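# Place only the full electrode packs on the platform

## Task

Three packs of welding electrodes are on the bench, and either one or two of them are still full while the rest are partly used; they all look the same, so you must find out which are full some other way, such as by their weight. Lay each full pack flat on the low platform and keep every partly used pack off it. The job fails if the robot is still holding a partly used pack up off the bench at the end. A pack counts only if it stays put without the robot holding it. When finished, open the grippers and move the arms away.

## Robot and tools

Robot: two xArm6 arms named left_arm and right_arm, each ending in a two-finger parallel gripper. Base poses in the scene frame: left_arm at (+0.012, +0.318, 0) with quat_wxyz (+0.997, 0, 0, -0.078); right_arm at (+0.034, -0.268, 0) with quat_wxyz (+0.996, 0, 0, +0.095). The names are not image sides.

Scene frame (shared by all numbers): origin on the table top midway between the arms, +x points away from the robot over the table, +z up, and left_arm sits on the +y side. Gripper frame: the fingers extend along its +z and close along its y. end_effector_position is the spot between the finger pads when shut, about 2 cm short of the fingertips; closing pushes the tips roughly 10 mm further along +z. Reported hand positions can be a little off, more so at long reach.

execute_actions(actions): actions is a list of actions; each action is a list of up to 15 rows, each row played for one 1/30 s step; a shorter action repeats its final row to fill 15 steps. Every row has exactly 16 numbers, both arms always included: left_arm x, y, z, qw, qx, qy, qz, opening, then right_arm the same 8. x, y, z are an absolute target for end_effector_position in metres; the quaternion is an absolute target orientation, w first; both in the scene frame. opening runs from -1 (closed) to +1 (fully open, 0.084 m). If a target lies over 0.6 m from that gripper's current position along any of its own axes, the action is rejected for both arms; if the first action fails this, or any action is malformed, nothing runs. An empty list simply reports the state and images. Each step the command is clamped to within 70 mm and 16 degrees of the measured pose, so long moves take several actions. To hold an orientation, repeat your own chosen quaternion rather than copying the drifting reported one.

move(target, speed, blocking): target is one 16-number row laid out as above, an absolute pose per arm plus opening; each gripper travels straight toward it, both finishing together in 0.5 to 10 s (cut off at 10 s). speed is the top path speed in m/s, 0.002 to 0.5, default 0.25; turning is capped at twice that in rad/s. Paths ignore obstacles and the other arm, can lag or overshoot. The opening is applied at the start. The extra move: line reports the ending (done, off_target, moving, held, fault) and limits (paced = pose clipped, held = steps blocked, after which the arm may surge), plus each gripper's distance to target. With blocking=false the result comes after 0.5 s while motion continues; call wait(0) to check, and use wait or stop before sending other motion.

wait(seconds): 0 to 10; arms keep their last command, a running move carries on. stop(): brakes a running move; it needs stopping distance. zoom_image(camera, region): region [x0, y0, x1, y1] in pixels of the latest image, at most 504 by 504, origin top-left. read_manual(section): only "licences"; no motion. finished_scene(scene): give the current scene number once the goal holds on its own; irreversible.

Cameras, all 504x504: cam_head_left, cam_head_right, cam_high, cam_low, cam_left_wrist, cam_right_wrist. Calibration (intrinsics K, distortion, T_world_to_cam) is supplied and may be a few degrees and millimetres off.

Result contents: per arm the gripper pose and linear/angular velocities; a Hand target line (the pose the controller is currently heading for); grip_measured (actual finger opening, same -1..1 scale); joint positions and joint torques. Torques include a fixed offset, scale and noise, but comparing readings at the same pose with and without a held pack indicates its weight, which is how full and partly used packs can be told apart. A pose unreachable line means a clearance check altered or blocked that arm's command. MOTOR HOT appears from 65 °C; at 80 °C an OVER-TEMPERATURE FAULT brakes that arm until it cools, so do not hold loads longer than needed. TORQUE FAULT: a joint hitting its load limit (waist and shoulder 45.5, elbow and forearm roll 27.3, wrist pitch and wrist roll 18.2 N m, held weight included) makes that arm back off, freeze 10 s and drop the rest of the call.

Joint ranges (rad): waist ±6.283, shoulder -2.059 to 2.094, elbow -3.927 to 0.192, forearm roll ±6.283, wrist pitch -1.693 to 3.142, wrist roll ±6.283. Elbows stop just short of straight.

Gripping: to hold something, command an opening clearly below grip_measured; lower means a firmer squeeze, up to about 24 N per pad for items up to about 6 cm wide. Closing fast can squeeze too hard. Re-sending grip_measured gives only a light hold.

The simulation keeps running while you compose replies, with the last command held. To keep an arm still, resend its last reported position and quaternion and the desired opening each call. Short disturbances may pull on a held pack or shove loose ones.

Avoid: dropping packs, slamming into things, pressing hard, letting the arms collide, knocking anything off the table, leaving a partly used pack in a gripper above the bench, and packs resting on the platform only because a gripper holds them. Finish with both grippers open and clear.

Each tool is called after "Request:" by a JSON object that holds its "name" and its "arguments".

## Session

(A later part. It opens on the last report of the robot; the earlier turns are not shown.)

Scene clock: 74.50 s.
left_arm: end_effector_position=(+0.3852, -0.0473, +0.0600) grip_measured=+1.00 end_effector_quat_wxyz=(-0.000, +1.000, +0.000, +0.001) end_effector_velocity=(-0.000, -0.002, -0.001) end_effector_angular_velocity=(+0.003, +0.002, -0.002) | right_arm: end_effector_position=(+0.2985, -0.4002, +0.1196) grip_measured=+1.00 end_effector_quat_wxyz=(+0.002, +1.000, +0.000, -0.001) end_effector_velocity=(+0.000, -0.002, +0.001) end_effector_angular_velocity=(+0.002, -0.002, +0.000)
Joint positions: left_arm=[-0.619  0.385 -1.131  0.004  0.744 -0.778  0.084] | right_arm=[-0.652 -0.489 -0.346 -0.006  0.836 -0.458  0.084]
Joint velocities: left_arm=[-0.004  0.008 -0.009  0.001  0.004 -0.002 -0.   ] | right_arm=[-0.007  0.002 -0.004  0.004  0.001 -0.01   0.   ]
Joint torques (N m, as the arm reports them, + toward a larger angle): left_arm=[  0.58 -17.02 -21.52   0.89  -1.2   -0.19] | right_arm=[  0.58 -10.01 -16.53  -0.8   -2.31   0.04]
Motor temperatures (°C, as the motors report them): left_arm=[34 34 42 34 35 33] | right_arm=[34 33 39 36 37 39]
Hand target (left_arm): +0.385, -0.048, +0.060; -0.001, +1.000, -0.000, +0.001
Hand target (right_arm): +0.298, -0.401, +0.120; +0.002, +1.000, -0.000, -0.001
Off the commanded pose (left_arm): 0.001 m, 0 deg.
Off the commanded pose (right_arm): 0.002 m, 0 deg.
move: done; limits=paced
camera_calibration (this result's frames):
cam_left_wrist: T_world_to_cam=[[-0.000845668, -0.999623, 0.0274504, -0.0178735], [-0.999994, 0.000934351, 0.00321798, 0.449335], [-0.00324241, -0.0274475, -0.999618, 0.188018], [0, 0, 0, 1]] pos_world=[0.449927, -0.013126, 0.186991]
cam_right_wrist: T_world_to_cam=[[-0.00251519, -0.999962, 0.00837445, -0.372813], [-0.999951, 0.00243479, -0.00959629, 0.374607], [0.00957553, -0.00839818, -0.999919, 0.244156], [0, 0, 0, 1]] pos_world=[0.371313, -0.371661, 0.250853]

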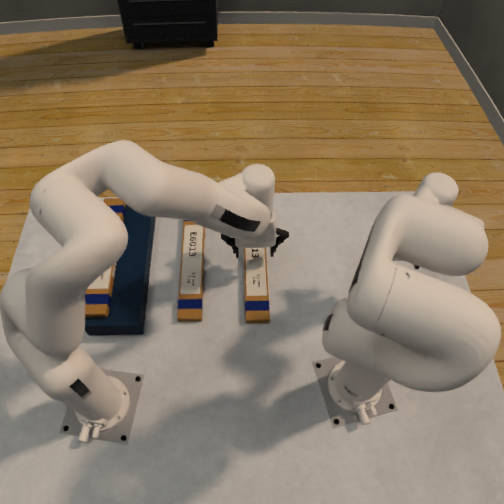

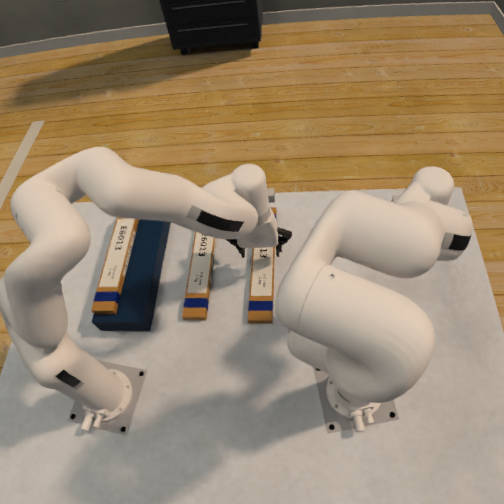

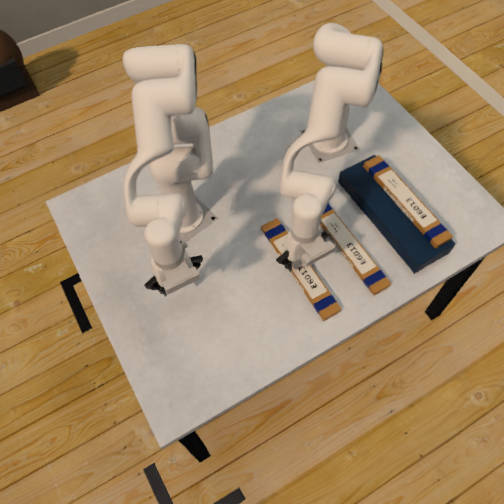

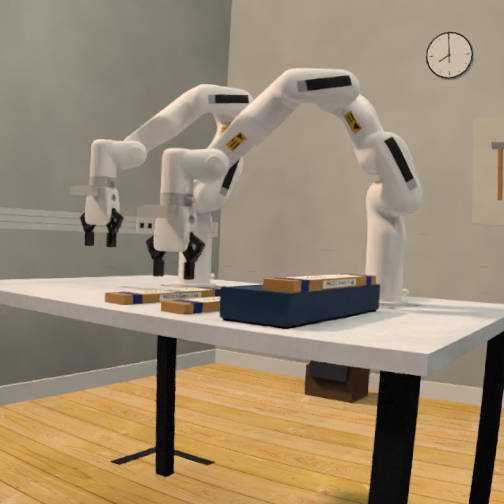

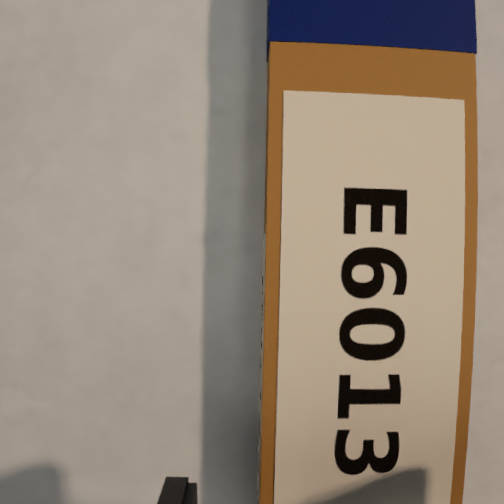

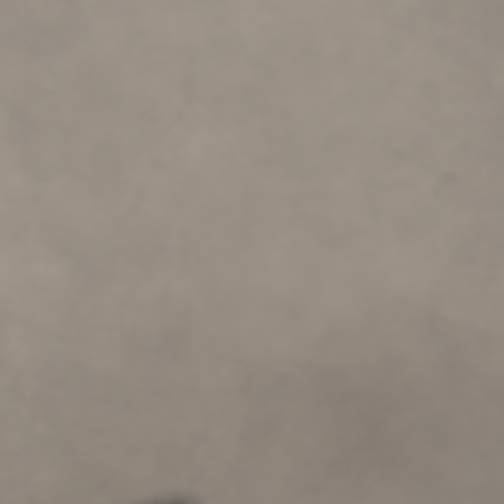

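Request:
{"name": "move", "arguments": {"target": [0.382,-0.051,0.018,0,1,-0.01,0,1,0.3,-0.4,0.12,0,1,0,0,1], "speed": 0.1}}

Request:
{"name": "move", "arguments": {"target": [0.382,-0.051,0.018,0,1,-0.01,0,-0.3,0.3,-0.4,0.12,0,1,0,0,1]}}

Request:
{"name": "move", "arguments": {"target": [0.38,0.05,0.12,0,1,-0.006,0,-0.3,0.3,-0.4,0.12,0,1,0,0,1], "speed": 0.2}}

Request:
{"name": "move", "arguments": {"target": [0.38,0.263,0.115,0,1,-0.006,0,-0.3,0.3,-0.4,0.12,0,1,0,0,1], "speed": 0.2}}

Scene clock: 81.27 s.
left_arm: end_effector_position=(+0.3821, -0.0512, +0.0185) grip_measured=+1.00 end_effector_quat_wxyz=(+0.000, +1.000, -0.010, +0.000) end_effector_velocity=(-0.001, +0.001, -0.004) end_effector_angular_velocity=(+0.003, +0.003, -0.000) | right_arm: end_effector_position=(+0.3000, -0.4000, +0.1200) grip_measured=+1.00 end_effector_quat_wxyz=(+0.000, +1.000, -0.000, -0.000) end_effector_velocity=(+0.000, -0.000, +0.000) end_effector_angular_velocity=(+0.000, -0.000, +0.002)
Joint positions: left_arm=[-0.628  0.474 -1.124 -0.     0.649 -0.763  0.084] | right_arm=[-0.651 -0.485 -0.351 -0.     0.836 -0.462  0.084]
Joint velocities: left_arm=[ 0.001  0.007  0.001  0.001 -0.003  0.    -0.   ] | right_arm=[-0.     0.    -0.001  0.     0.    -0.002 -0.   ]
Joint torques (N m, as the arm reports them, + toward a larger angle): left_arm=[  0.33 -17.56 -20.14   0.93  -0.93  -0.17] | right_arm=[  0.2   -9.73 -16.64  -0.9   -2.33  -0.09]
Motor temperatures (°C, as the motors report them): left_arm=[34 34 42 34 35 33] | right_arm=[34 33 39 36 37 39]
Hand target (left_arm): +0.382, -0.051, +0.018; +0.000, +1.000, -0.010, -0.000
Hand target (right_arm): +0.300, -0.400, +0.120; +0.000, +1.000, -0.000, +0.000
Off the commanded pose (left_arm): 0.001 m, 0 deg.
Off the commanded pose (right_arm): 0.000 m, 0 deg.
move: done
camera_calibration (this result's frames):
cam_left_wrist: T_world_to_cam=[[-0.0211284, -0.999351, 0.0291761, -0.0128241], [-0.999759, 0.0212916, 0.00529506, 0.447307], [-0.00591283, -0.0290572, -0.99956, 0.147417], [0, 0, 0, 1]] pos_world=[0.4478, -0.0180562, 0.145358]
cam_right_wrist: T_world_to_cam=[[-0.00273416, -0.999987, 0.00437088, -0.372077], [-0.999933, 0.00268467, -0.0112884, 0.376426], [0.0112766, -0.00440146, -0.999927, 0.245611], [0, 0, 0, 1]] pos_world=[0.372613, -0.372002, 0.251469]

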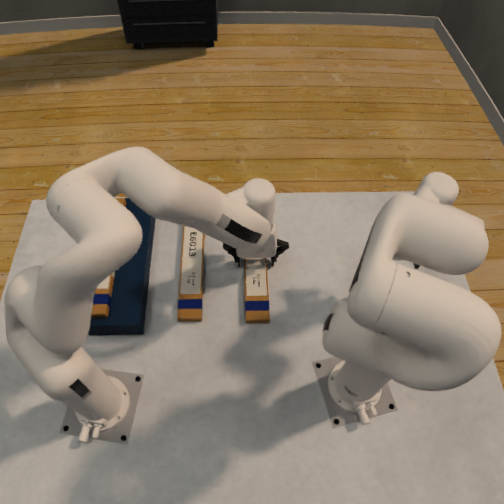

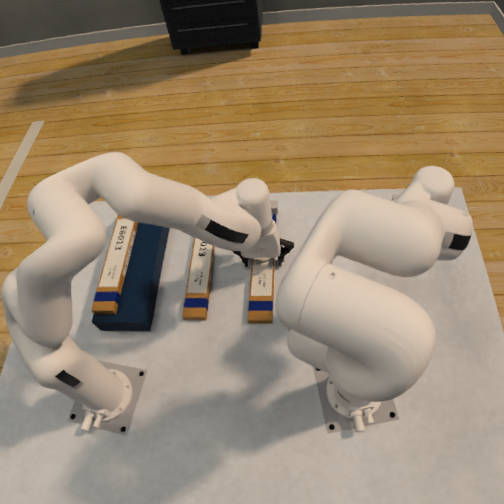

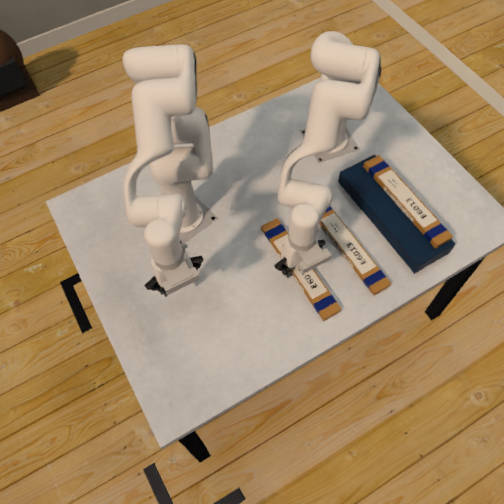

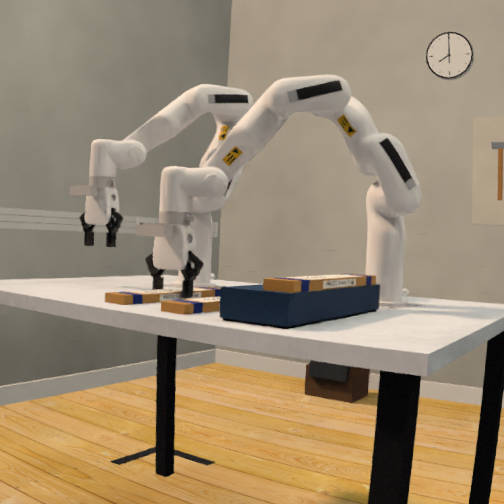

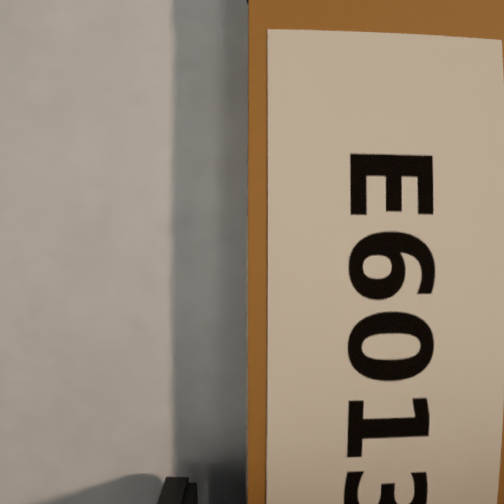

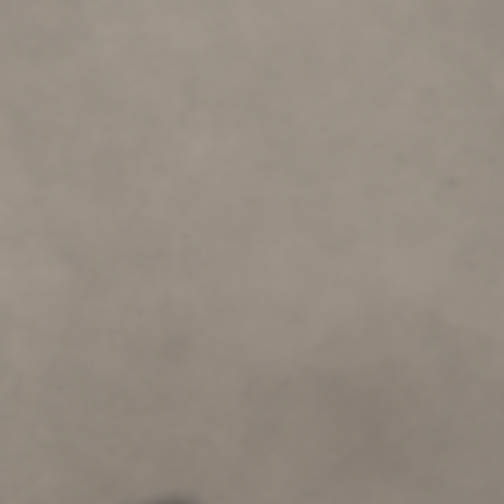

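Scene clock: 81.97 s.
left_arm: end_effector_position=(+0.3821, -0.0511, +0.0184) grip_measured=+0.37 end_effector_quat_wxyz=(+0.000, +1.000, -0.010, +0.000) end_effector_velocity=(-0.000, -0.000, -0.001) end_effector_angular_velocity=(+0.001, +0.000, -0.001) | right_arm: end_effector_position=(+0.3000, -0.4000, +0.1200) grip_measured=+1.00 end_effector_quat_wxyz=(+0.000, +1.000, +0.000, +0.000) end_effector_velocity=(+0.001, -0.001, +0.001) end_effector_angular_velocity=(-0.001, -0.002, -0.000)
Joint positions: left_arm=[-0.628  0.474 -1.124  0.     0.649 -0.764  0.06 ] | right_arm=[-0.651 -0.484 -0.351  0.     0.836 -0.462  0.084]
Joint velocities: left_arm=[-0.001  0.001 -0.     0.001 -0.001 -0.     0.   ] | right_arm=[-0.001  0.    -0.002 -0.     0.    -0.001 -0.   ]
Joint torques (N m, as the arm reports them, + toward a larger angle): left_arm=[ -0.33 -15.23 -20.12   0.86  -1.95  -0.3 ] | right_arm=[  0.05  -9.93 -16.47  -0.86  -2.24  -0.14]
Motor temperatures (°C, as the motors report them): left_arm=[34 34 42 34 35 33] | right_arm=[34 33 39 36 37 39]
Hand target (left_arm): +0.382, -0.051, +0.018; +0.000, +1.000, -0.010, -0.000
Hand target (right_arm): +0.300, -0.400, +0.120; -0.000, +1.000, -0.000, +0.000
Off the commanded pose (left_arm): 0.000 m, 0 deg.
Off the commanded pose (right_arm): 0.000 m, 0 deg.
move: done
camera_calibration (this result's frames):
cam_left_wrist: T_world_to_cam=[[-0.0209933, -0.999367, 0.0287059, -0.0127601], [-0.999761, 0.0211595, 0.00549792, 0.4473], [-0.00610184, -0.0285836, -0.999573, 0.147407], [0, 0, 0, 1]] pos_world=[0.447825, -0.0180032, 0.145252]
cam_right_wrist: T_world_to_cam=[[-0.00272669, -0.999987, 0.00435077, -0.372071], [-0.999933, 0.00267741, -0.0112921, 0.376434], [0.0112803, -0.00438127, -0.999927, 0.24562], [0, 0, 0, 1]] pos_world=[0.372623, -0.371997, 0.251471]

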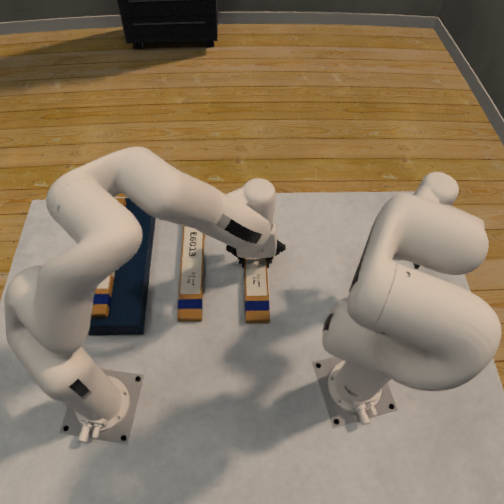

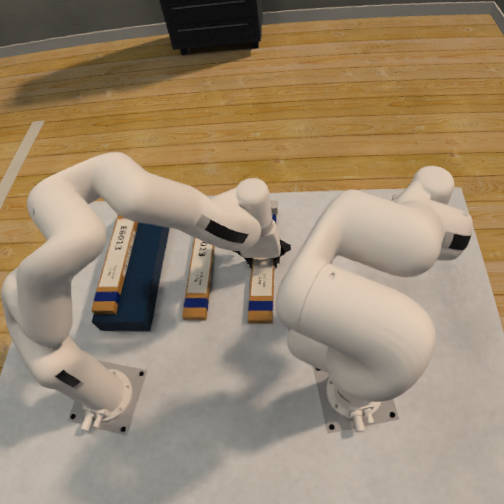

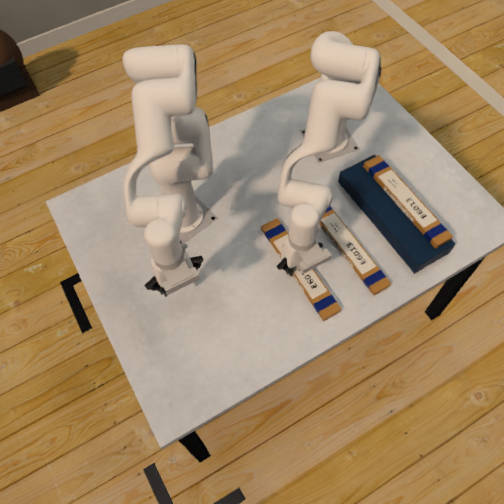

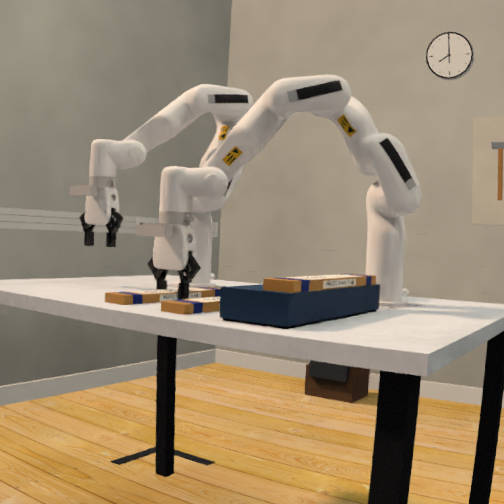

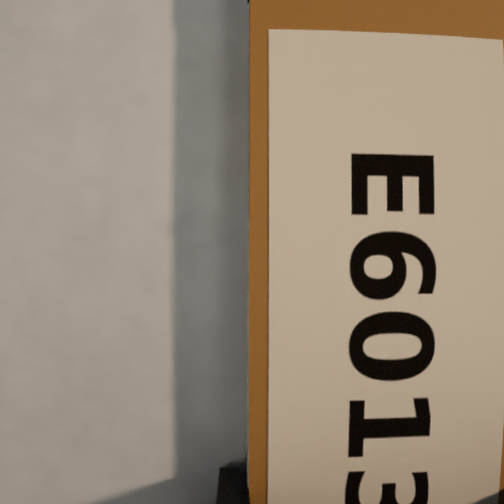

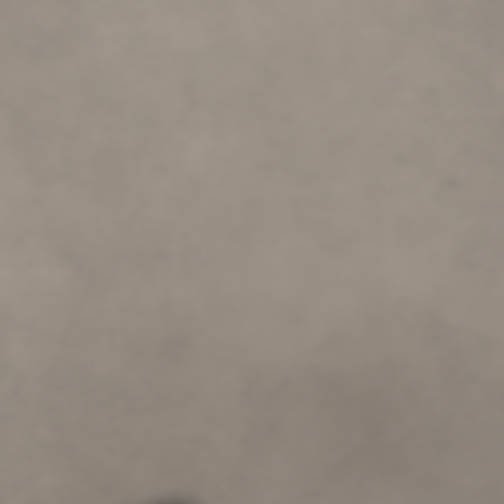

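Scene clock: 83.23 s.
left_arm: end_effector_position=(+0.3800, +0.0498, +0.1196) grip_measured=+0.36 end_effector_quat_wxyz=(-0.000, +1.000, -0.006, -0.000) end_effector_velocity=(+0.002, +0.000, +0.004) end_effector_angular_velocity=(-0.005, -0.006, +0.001) | right_arm: end_effector_position=(+0.3000, -0.4000, +0.1200) grip_measured=+1.00 end_effector_quat_wxyz=(-0.000, +1.000, -0.000, -0.000) end_effector_velocity=(+0.000, -0.001, +0.000) end_effector_angular_velocity=(-0.001, -0.001, -0.000)
Joint positions: left_arm=[-0.473  0.077 -0.902  0.     0.827 -0.617  0.059] | right_arm=[-0.651 -0.484 -0.351  0.     0.836 -0.462  0.084]
Joint velocities: left_arm=[ 0.003 -0.008 -0.001 -0.001  0.001  0.002  0.   ] | right_arm=[-0.001 -0.    -0.001 -0.    -0.    -0.001  0.   ]
Joint torques (N m, as the arm reports them, + toward a larger angle): left_arm=[  0.22 -16.16 -27.73   1.    -1.79  -0.22] | right_arm=[  0.31  -9.86 -16.53  -0.88  -2.22  -0.04]
Motor temperatures (°C, as the motors report them): left_arm=[34 34 42 34 35 33] | right_arm=[34 32 39 36 37 39]
Hand target (left_arm): +0.380, +0.050, +0.120; -0.000, +1.000, -0.006, -0.000
Hand target (right_arm): +0.300, -0.400, +0.120; -0.000, +1.000, -0.000, +0.000
Off the commanded pose (left_arm): 0.000 m, 0 deg.
Off the commanded pose (right_arm): 0.000 m, 0 deg.
move: done
camera_calibration (this result's frames):
cam_left_wrist: T_world_to_cam=[[-0.0129349, -0.999531, 0.0277397, 0.0821654], [-0.999891, 0.0131267, 0.00674269, 0.442754], [-0.00710367, -0.0276495, -0.999592, 0.251751], [0, 0, 0, 1]] pos_world=[0.445557, 0.0832758, 0.246383]
cam_right_wrist: T_world_to_cam=[[-0.00272672, -0.999987, 0.00435026, -0.37207], [-0.999933, 0.00267744, -0.011292, 0.376434], [0.0112802, -0.00438076, -0.999927, 0.24562], [0, 0, 0, 1]] pos_world=[0.372624, -0.371997, 0.251471]

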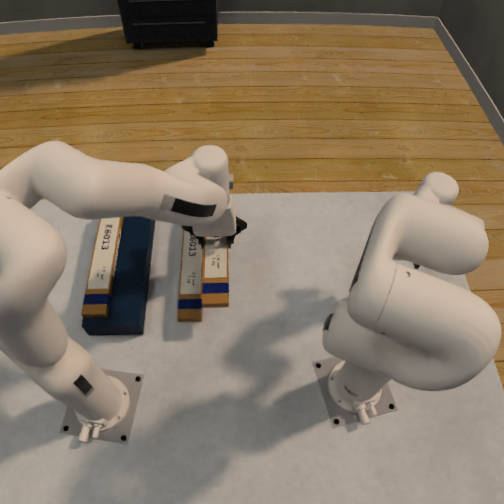

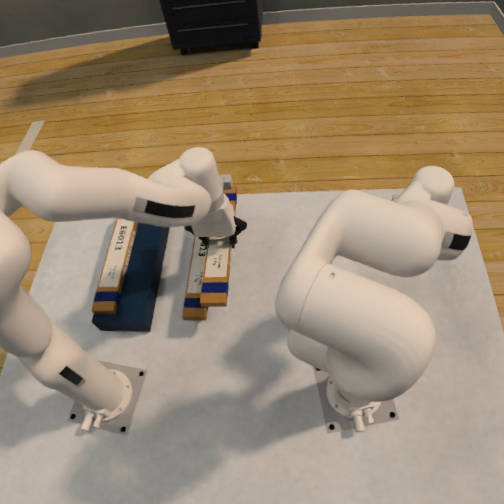

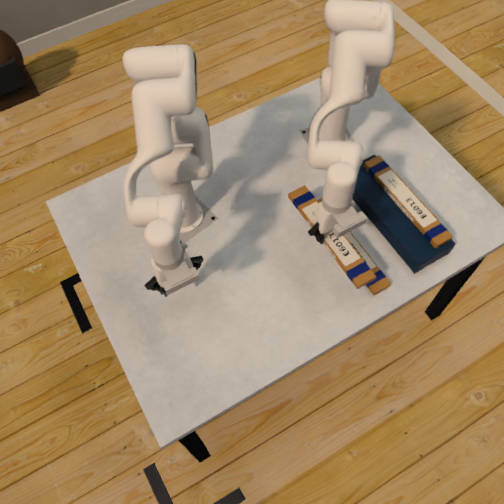

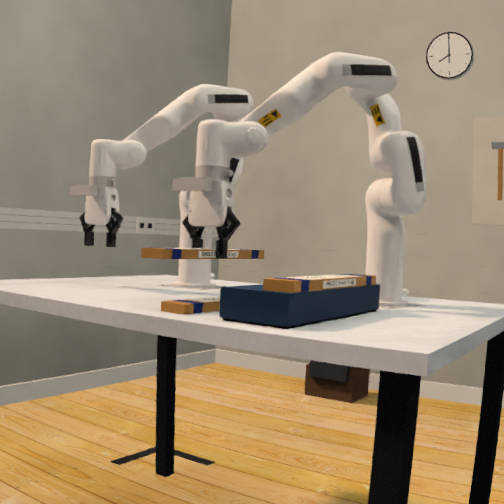

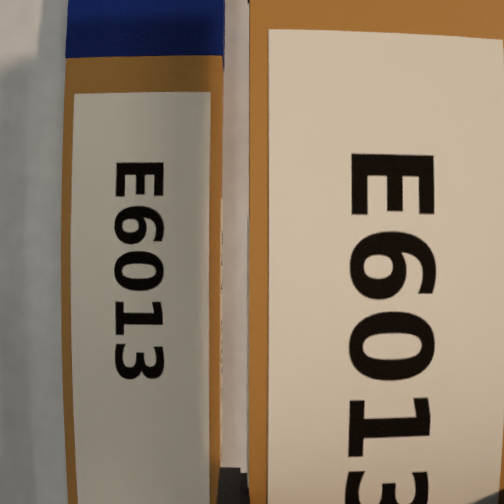

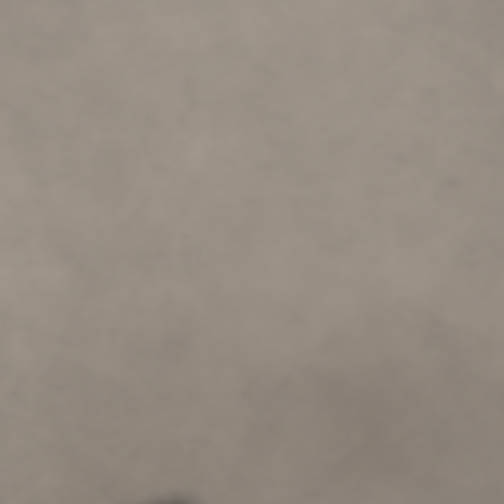

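Scene clock: 84.83 s.
left_arm: end_effector_position=(+0.3798, +0.2624, +0.1151) grip_measured=+0.36 end_effector_quat_wxyz=(+0.000, +1.000, -0.006, -0.001) end_effector_velocity=(-0.000, +0.002, +0.000) end_effector_angular_velocity=(-0.001, +0.000, -0.000) | right_arm: end_effector_position=(+0.3000, -0.4000, +0.1200) grip_measured=+1.00 end_effector_quat_wxyz=(+0.000, +1.000, -0.000, +0.000) end_effector_velocity=(+0.000, +0.000, +0.000) end_effector_angular_velocity=(+0.000, +0.000, +0.000)
Joint positions: left_arm=[ 0.007 -0.183 -0.594 -0.001  0.779 -0.135  0.059] | right_arm=[-0.651 -0.484 -0.351  0.     0.836 -0.462  0.084]
Joint velocities: left_arm=[ 0.007 -0.001  0.001 -0.002  0.     0.008 -0.   ] | right_arm=[ 0.    -0.    -0.001  0.     0.001 -0.     0.   ]
Joint torques (N m, as the arm reports them, + toward a larger angle): left_arm=[  0.1  -11.46 -27.41   1.12  -1.83  -0.19] | right_arm=[  0.01  -9.94 -16.44  -0.73  -2.32  -0.02]
Motor temperatures (°C, as the motors report them): left_arm=[34 34 42 34 35 33] | right_arm=[34 32 39 36 37 39]
Hand target (left_arm): +0.380, +0.263, +0.115; +0.000, +1.000, -0.006, -0.001
Hand target (right_arm): +0.300, -0.400, +0.120; +0.000, +1.000, -0.000, -0.000
Off the commanded pose (left_arm): 0.001 m, 0 deg.
Off the commanded pose (right_arm): 0.000 m, 0 deg.
move: done
camera_calibration (this result's frames):
cam_left_wrist: T_world_to_cam=[[-0.0135047, -0.999483, 0.0291728, 0.294821], [-0.999879, 0.0137222, 0.00726701, 0.439619], [-0.00766357, -0.0290711, -0.999548, 0.253727], [0, 0, 0, 1]] pos_world=[0.445492, 0.296012, 0.241817]
cam_right_wrist: T_world_to_cam=[[-0.00272682, -0.999987, 0.00435047, -0.37207], [-0.999933, 0.00267754, -0.0112922, 0.376434], [0.0112804, -0.00438097, -0.999927, 0.24562], [0, 0, 0, 1]] pos_world=[0.372624, -0.371997, 0.251471]

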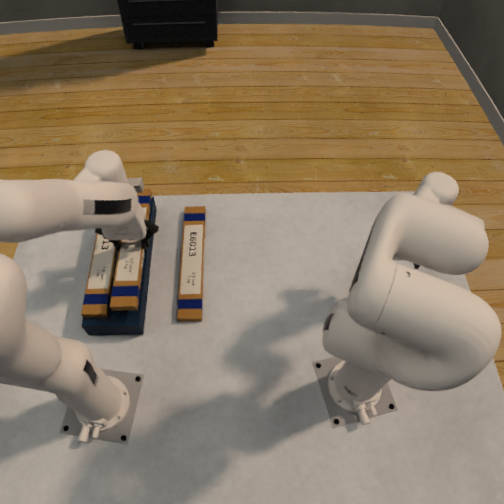

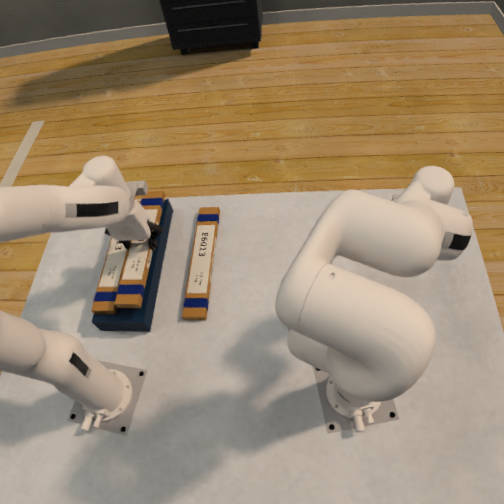

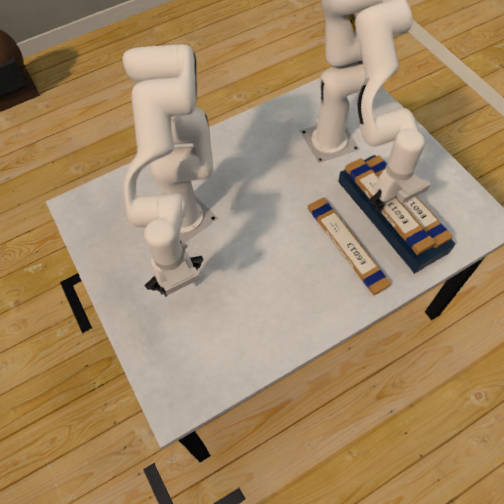

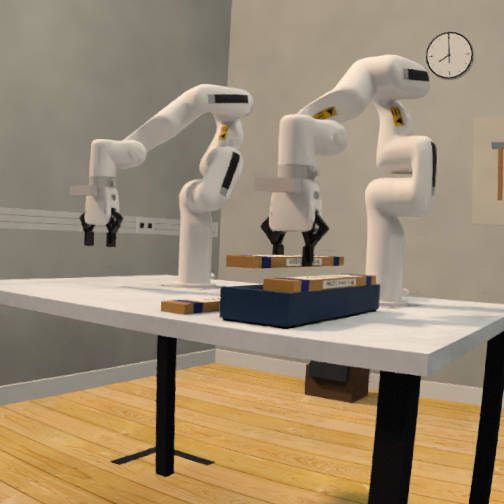

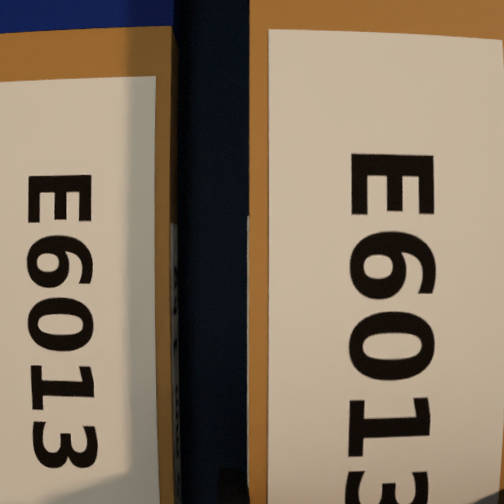

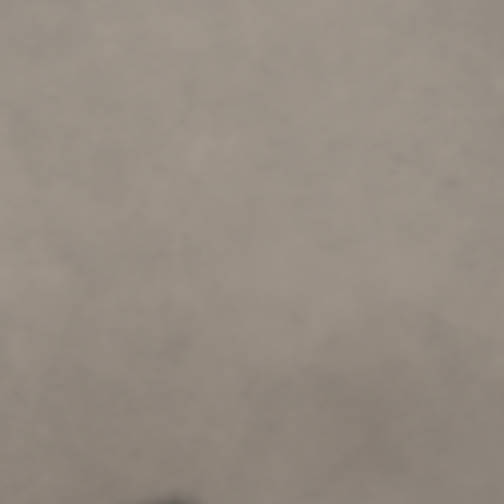

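Same weight as B. Placing.

Request:
{"name": "move", "arguments": {"target": [0.38,0.264,0.0778,0,1,-0.006,0,-0.3,0.3,-0.4,0.12,0,1,0,0,1], "speed": 0.06}}

Request:
{"name": "move", "arguments": {"target": [0.38,0.264,0.0778,0,1,-0.006,0,0.58,0.3,-0.4,0.12,0,1,0,0,1]}}

Request:
{"name": "move", "arguments": {"target": [0.38,0.264,0.22,0,1,-0.006,0,0.58,0.3,-0.4,0.12,0,1,0,0,1]}}

Scene clock: 89.10 s.
left_arm: end_effector_position=(+0.3803, +0.2638, +0.0785) grip_measured=+0.37 end_effector_quat_wxyz=(+0.000, +1.000, -0.006, +0.001) end_effector_velocity=(+0.001, -0.000, -0.000) end_effector_angular_velocity=(-0.000, -0.004, -0.001) | right_arm: end_effector_position=(+0.3000, -0.4000, +0.1200) grip_measured=+1.00 end_effector_quat_wxyz=(+0.000, +1.000, +0.000, +0.000) end_effector_velocity=(+0.000, +0.001, -0.000) end_effector_angular_velocity=(+0.000, +0.000, +0.003)
Joint positions: left_arm=[ 0.011 -0.094 -0.558 -0.     0.65  -0.133  0.059] | right_arm=[-0.651 -0.484 -0.351  0.     0.836 -0.462  0.084]
Joint velocities: left_arm=[-0.001  0.002 -0.     0.    -0.006  0.     0.   ] | right_arm=[ 0.003 -0.     0.001  0.    -0.     0.    -0.   ]
Joint torques (N m, as the arm reports them, + toward a larger angle): left_arm=[  0.55 -11.42 -24.58   1.01  -1.9   -0.28] | right_arm=[  0.3   -9.8  -16.41  -0.88  -2.23  -0.1 ]
Motor temperatures (°C, as the motors report them): left_arm=[34 34 42 34 35 33] | right_arm=[34 32 39 36 37 39]
Hand target (left_arm): +0.380, +0.264, +0.078; +0.000, +1.000, -0.006, -0.000
Hand target (right_arm): +0.300, -0.400, +0.120; -0.000, +1.000, +0.000, +0.000
Off the commanded pose (left_arm): 0.001 m, 0 deg.
Off the commanded pose (right_arm): 0.000 m, 0 deg.
move: done
camera_calibration (this result's frames):
cam_left_wrist: T_world_to_cam=[[-0.0132988, -0.999494, 0.0288895, 0.297275], [-0.999899, 0.0134356, 0.00454808, 0.440695], [-0.00493393, -0.0288261, -0.999572, 0.216062], [0, 0, 0, 1]] pos_world=[0.44567, 0.297432, 0.205377]
cam_right_wrist: T_world_to_cam=[[-0.00272661, -0.999987, 0.00435044, -0.37207], [-0.999933, 0.00267733, -0.0112922, 0.376434], [0.0112804, -0.00438093, -0.999927, 0.24562], [0, 0, 0, 1]] pos_world=[0.372624, -0.371997, 0.251471]

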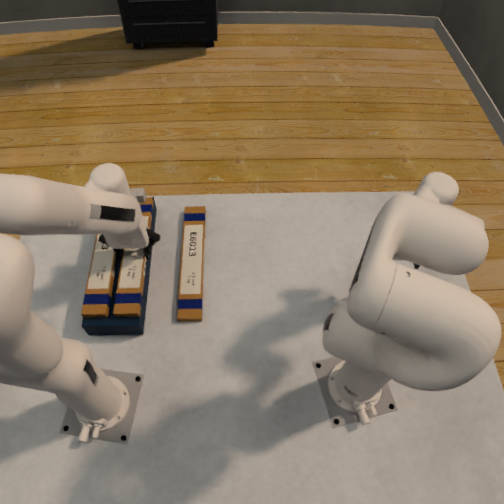

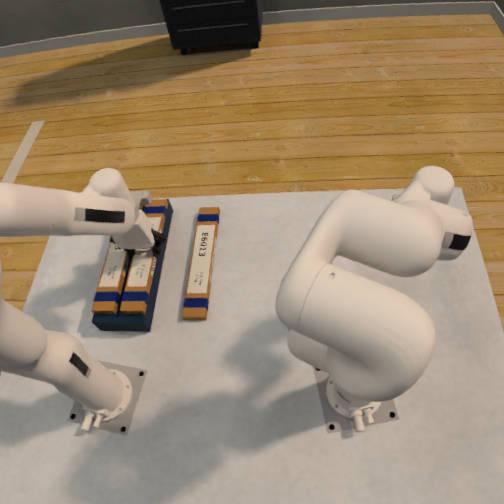

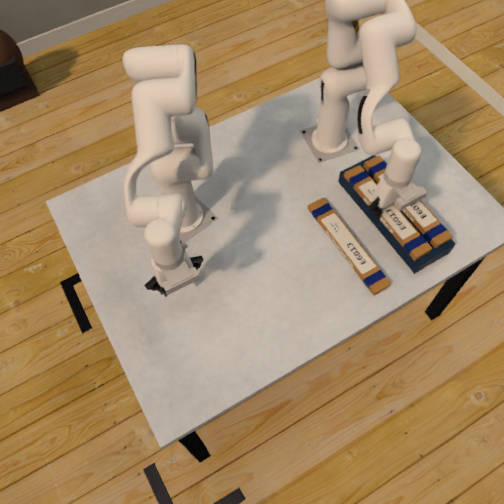

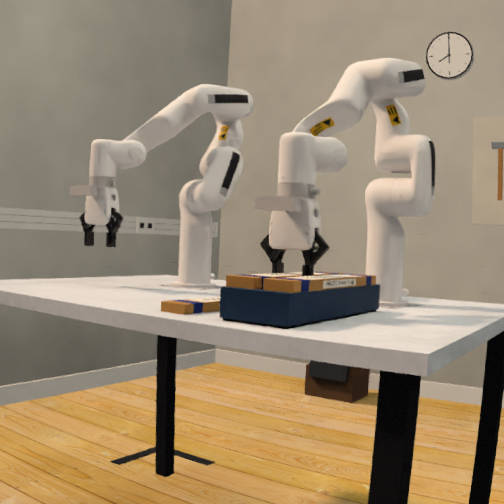

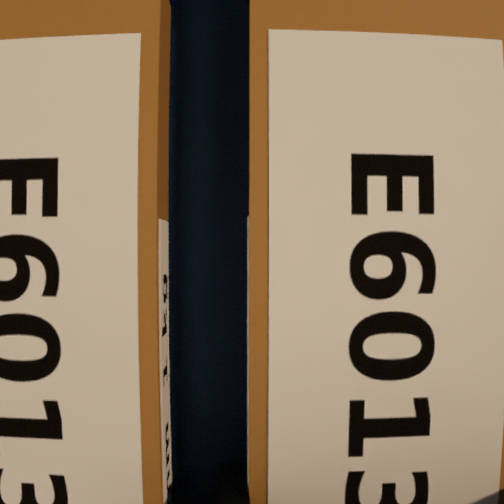

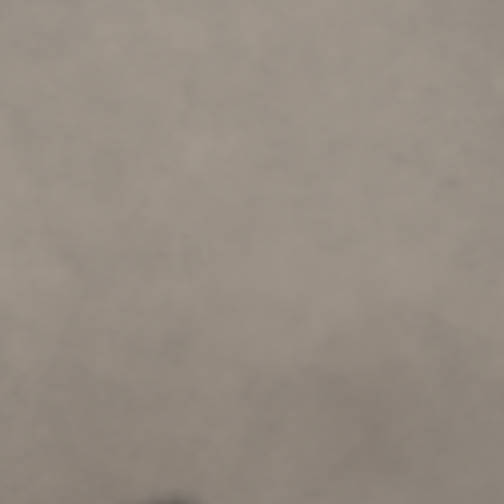

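Scene clock: 89.80 s.
left_arm: end_effector_position=(+0.3801, +0.2640, +0.0779) grip_measured=+0.57 end_effector_quat_wxyz=(+0.000, +1.000, -0.006, +0.000) end_effector_velocity=(-0.000, +0.000, -0.000) end_effector_angular_velocity=(+0.000, +0.001, -0.001) | right_arm: end_effector_position=(+0.3000, -0.4000, +0.1200) grip_measured=+1.00 end_effector_quat_wxyz=(-0.000, +1.000, -0.000, +0.000) end_effector_velocity=(-0.000, -0.000, -0.000) end_effector_angular_velocity=(-0.000, +0.000, -0.002)
Joint positions: left_arm=[ 0.011 -0.092 -0.557 -0.     0.649 -0.133  0.068] | right_arm=[-0.651 -0.484 -0.351  0.     0.836 -0.462  0.084]
Joint velocities: left_arm=[-0.    -0.     0.001  0.001  0.     0.    -0.   ] | right_arm=[-0.001  0.    -0.    -0.     0.     0.001  0.   ]
Joint torques (N m, as the arm reports them, + toward a larger angle): left_arm=[  0.34  -9.57 -20.3    1.03  -0.97  -0.17] | right_arm=[  0.09 -10.02 -16.44  -0.96  -2.22  -0.14]
Motor temperatures (°C, as the motors report them): left_arm=[34 34 42 34 35 33] | right_arm=[34 32 39 36 37 39]
Hand target (left_arm): +0.380, +0.264, +0.078; +0.000, +1.000, -0.006, -0.000
Hand target (right_arm): +0.300, -0.400, +0.120; -0.000, +1.000, +0.000, +0.000
Off the commanded pose (left_arm): 0.000 m, 0 deg.
Off the commanded pose (right_arm): 0.000 m, 0 deg.
move: done
camera_calibration (this result's frames):
cam_left_wrist: T_world_to_cam=[[-0.0130529, -0.999509, 0.0284745, 0.29737], [-0.999897, 0.0132167, 0.00557463, 0.440399], [-0.00594823, -0.0283988, -0.999579, 0.215729], [0, 0, 0, 1]] pos_world=[0.445518, 0.29753, 0.204716]
cam_right_wrist: T_world_to_cam=[[-0.00272672, -0.999987, 0.00435038, -0.37207], [-0.999933, 0.00267745, -0.0112922, 0.376434], [0.0112804, -0.00438087, -0.999927, 0.24562], [0, 0, 0, 1]] pos_world=[0.372624, -0.371997, 0.251471]

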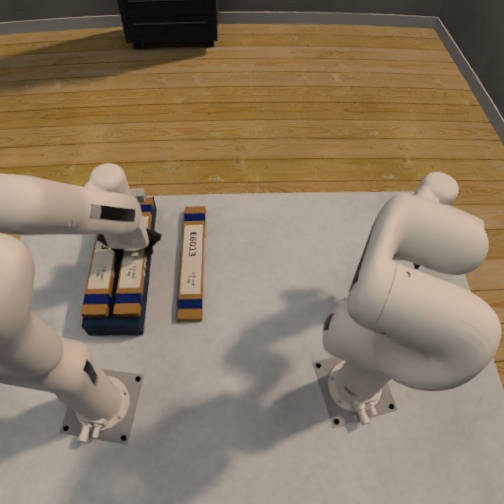

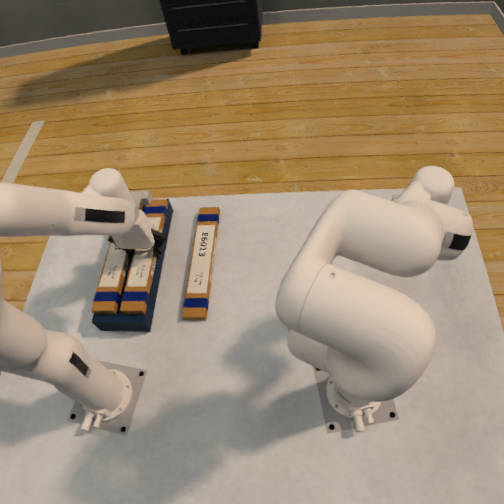

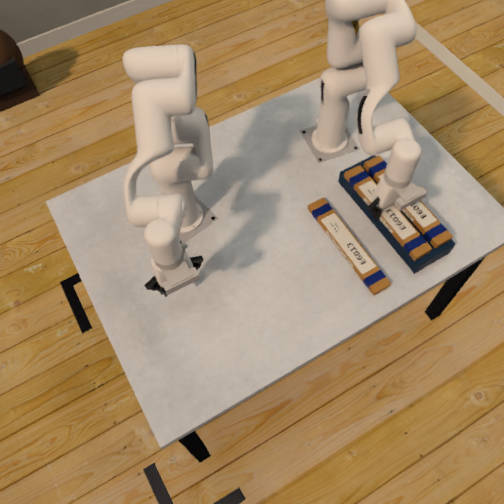

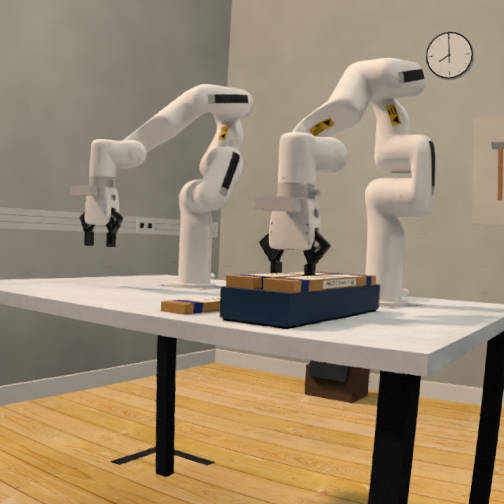

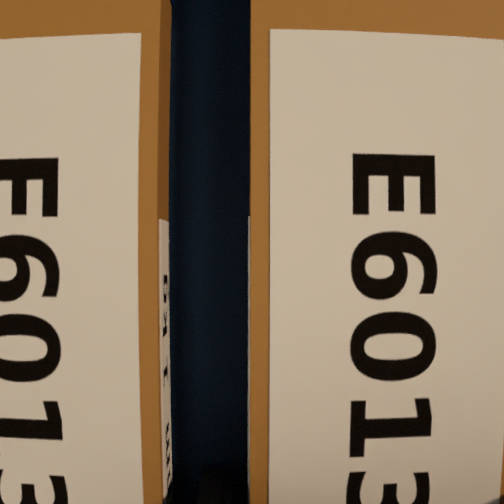

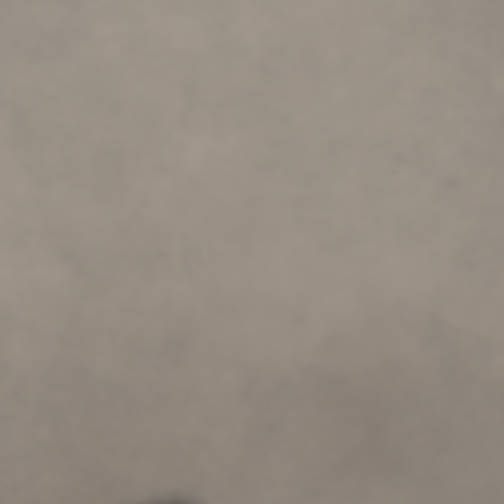

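Scene clock: 90.97 s.
left_arm: end_effector_position=(+0.3801, +0.2643, +0.2194) grip_measured=+0.57 end_effector_quat_wxyz=(-0.001, +1.000, -0.005, -0.000) end_effector_velocity=(+0.001, -0.000, +0.004) end_effector_angular_velocity=(-0.001, -0.005, +0.001) | right_arm: end_effector_position=(+0.3000, -0.4000, +0.1200) grip_measured=+1.00 end_effector_quat_wxyz=(+0.000, +1.000, +0.000, +0.000) end_effector_velocity=(-0.000, +0.000, -0.000) end_effector_angular_velocity=(+0.000, +0.001, +0.001)
Joint positions: left_arm=[ 0.011 -0.343 -0.77   0.001  1.114 -0.134  0.068] | right_arm=[-0.651 -0.484 -0.351  0.     0.836 -0.462  0.084]
Joint velocities: left_arm=[ 0.    -0.004 -0.007 -0.     0.006 -0.    -0.   ] | right_arm=[-0.    -0.     0.     0.     0.    -0.001 -0.   ]
Joint torques (N m, as the arm reports them, + toward a larger angle): left_arm=[  0.24  -7.61 -24.21   0.82  -0.97  -0.21] | right_arm=[  0.16  -9.91 -16.49  -0.75  -2.21  -0.1 ]
Motor temperatures (°C, as the motors report them): left_arm=[34 34 42 34 35 33] | right_arm=[34 32 39 36 37 39]
Hand target (left_arm): +0.380, +0.264, +0.220; -0.000, +1.000, -0.005, +0.000
Hand target (right_arm): +0.300, -0.400, +0.120; +0.000, +1.000, -0.000, -0.000
Off the commanded pose (left_arm): 0.001 m, 0 deg.
Off the commanded pose (right_arm): 0.000 m, 0 deg.
move: done
camera_calibration (this result's frames):
cam_left_wrist: T_world_to_cam=[[-0.0119456, -0.999553, 0.0274138, 0.293465], [-0.999904, 0.012133, 0.00668012, 0.43971], [-0.00700975, -0.0273314, -0.999602, 0.357316], [0, 0, 0, 1]] pos_world=[0.445678, 0.297765, 0.346191]
cam_right_wrist: T_world_to_cam=[[-0.00272636, -0.999987, 0.00435055, -0.372071], [-0.999933, 0.00267708, -0.0112922, 0.376434], [0.0112804, -0.00438104, -0.999927, 0.24562], [0, 0, 0, 1]] pos_world=[0.372624, -0.371997, 0.251471]

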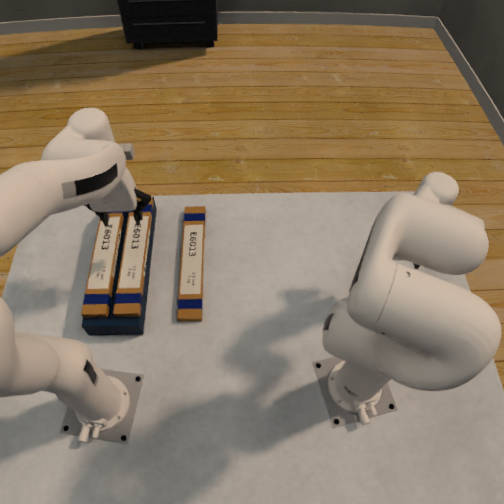

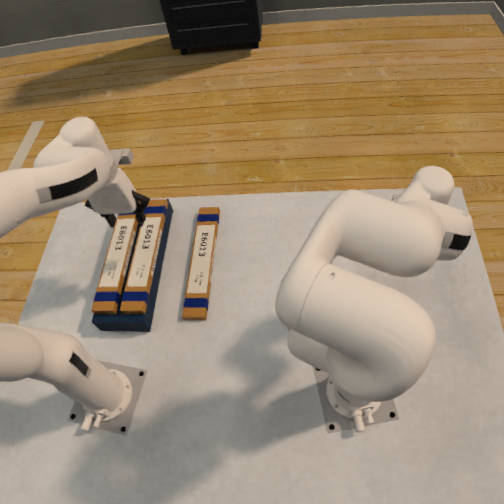

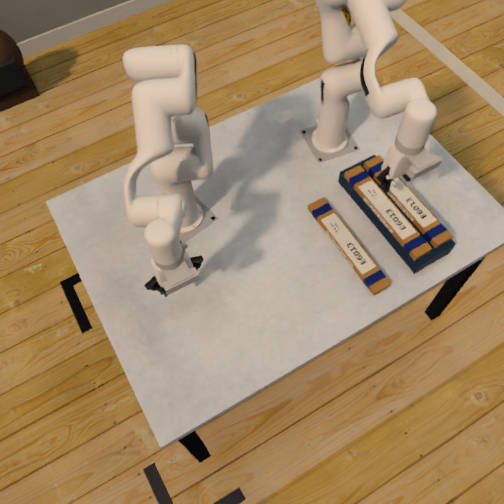

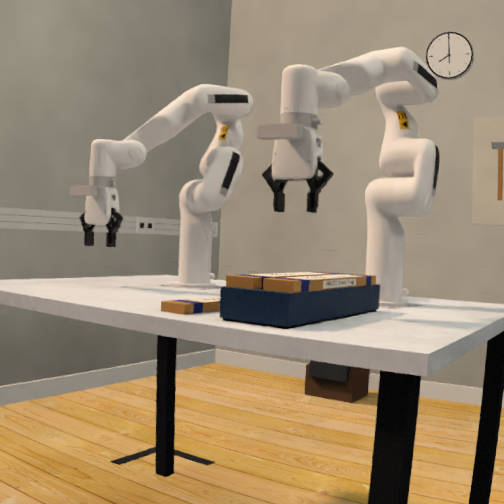

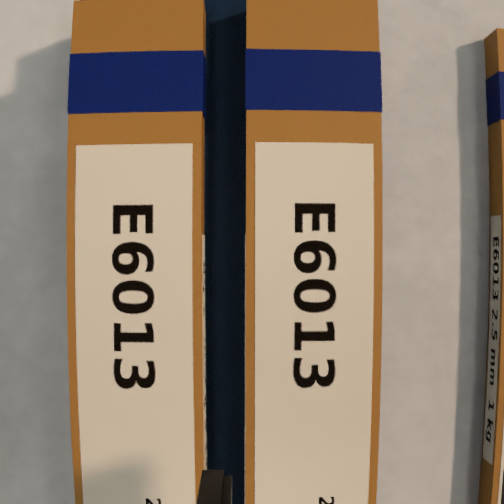

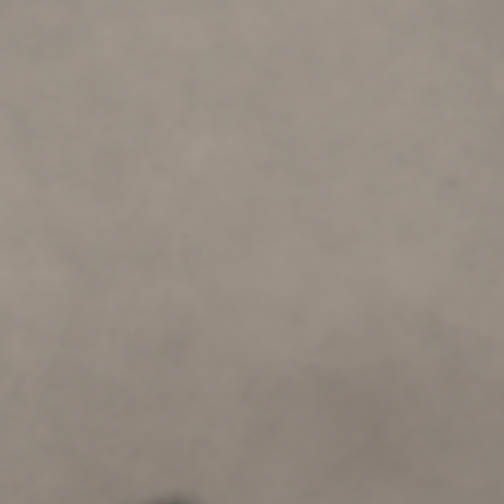

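Request:
{"name": "finished_scene", "arguments": {"scene": 1}}

The scene is finished: the task was done.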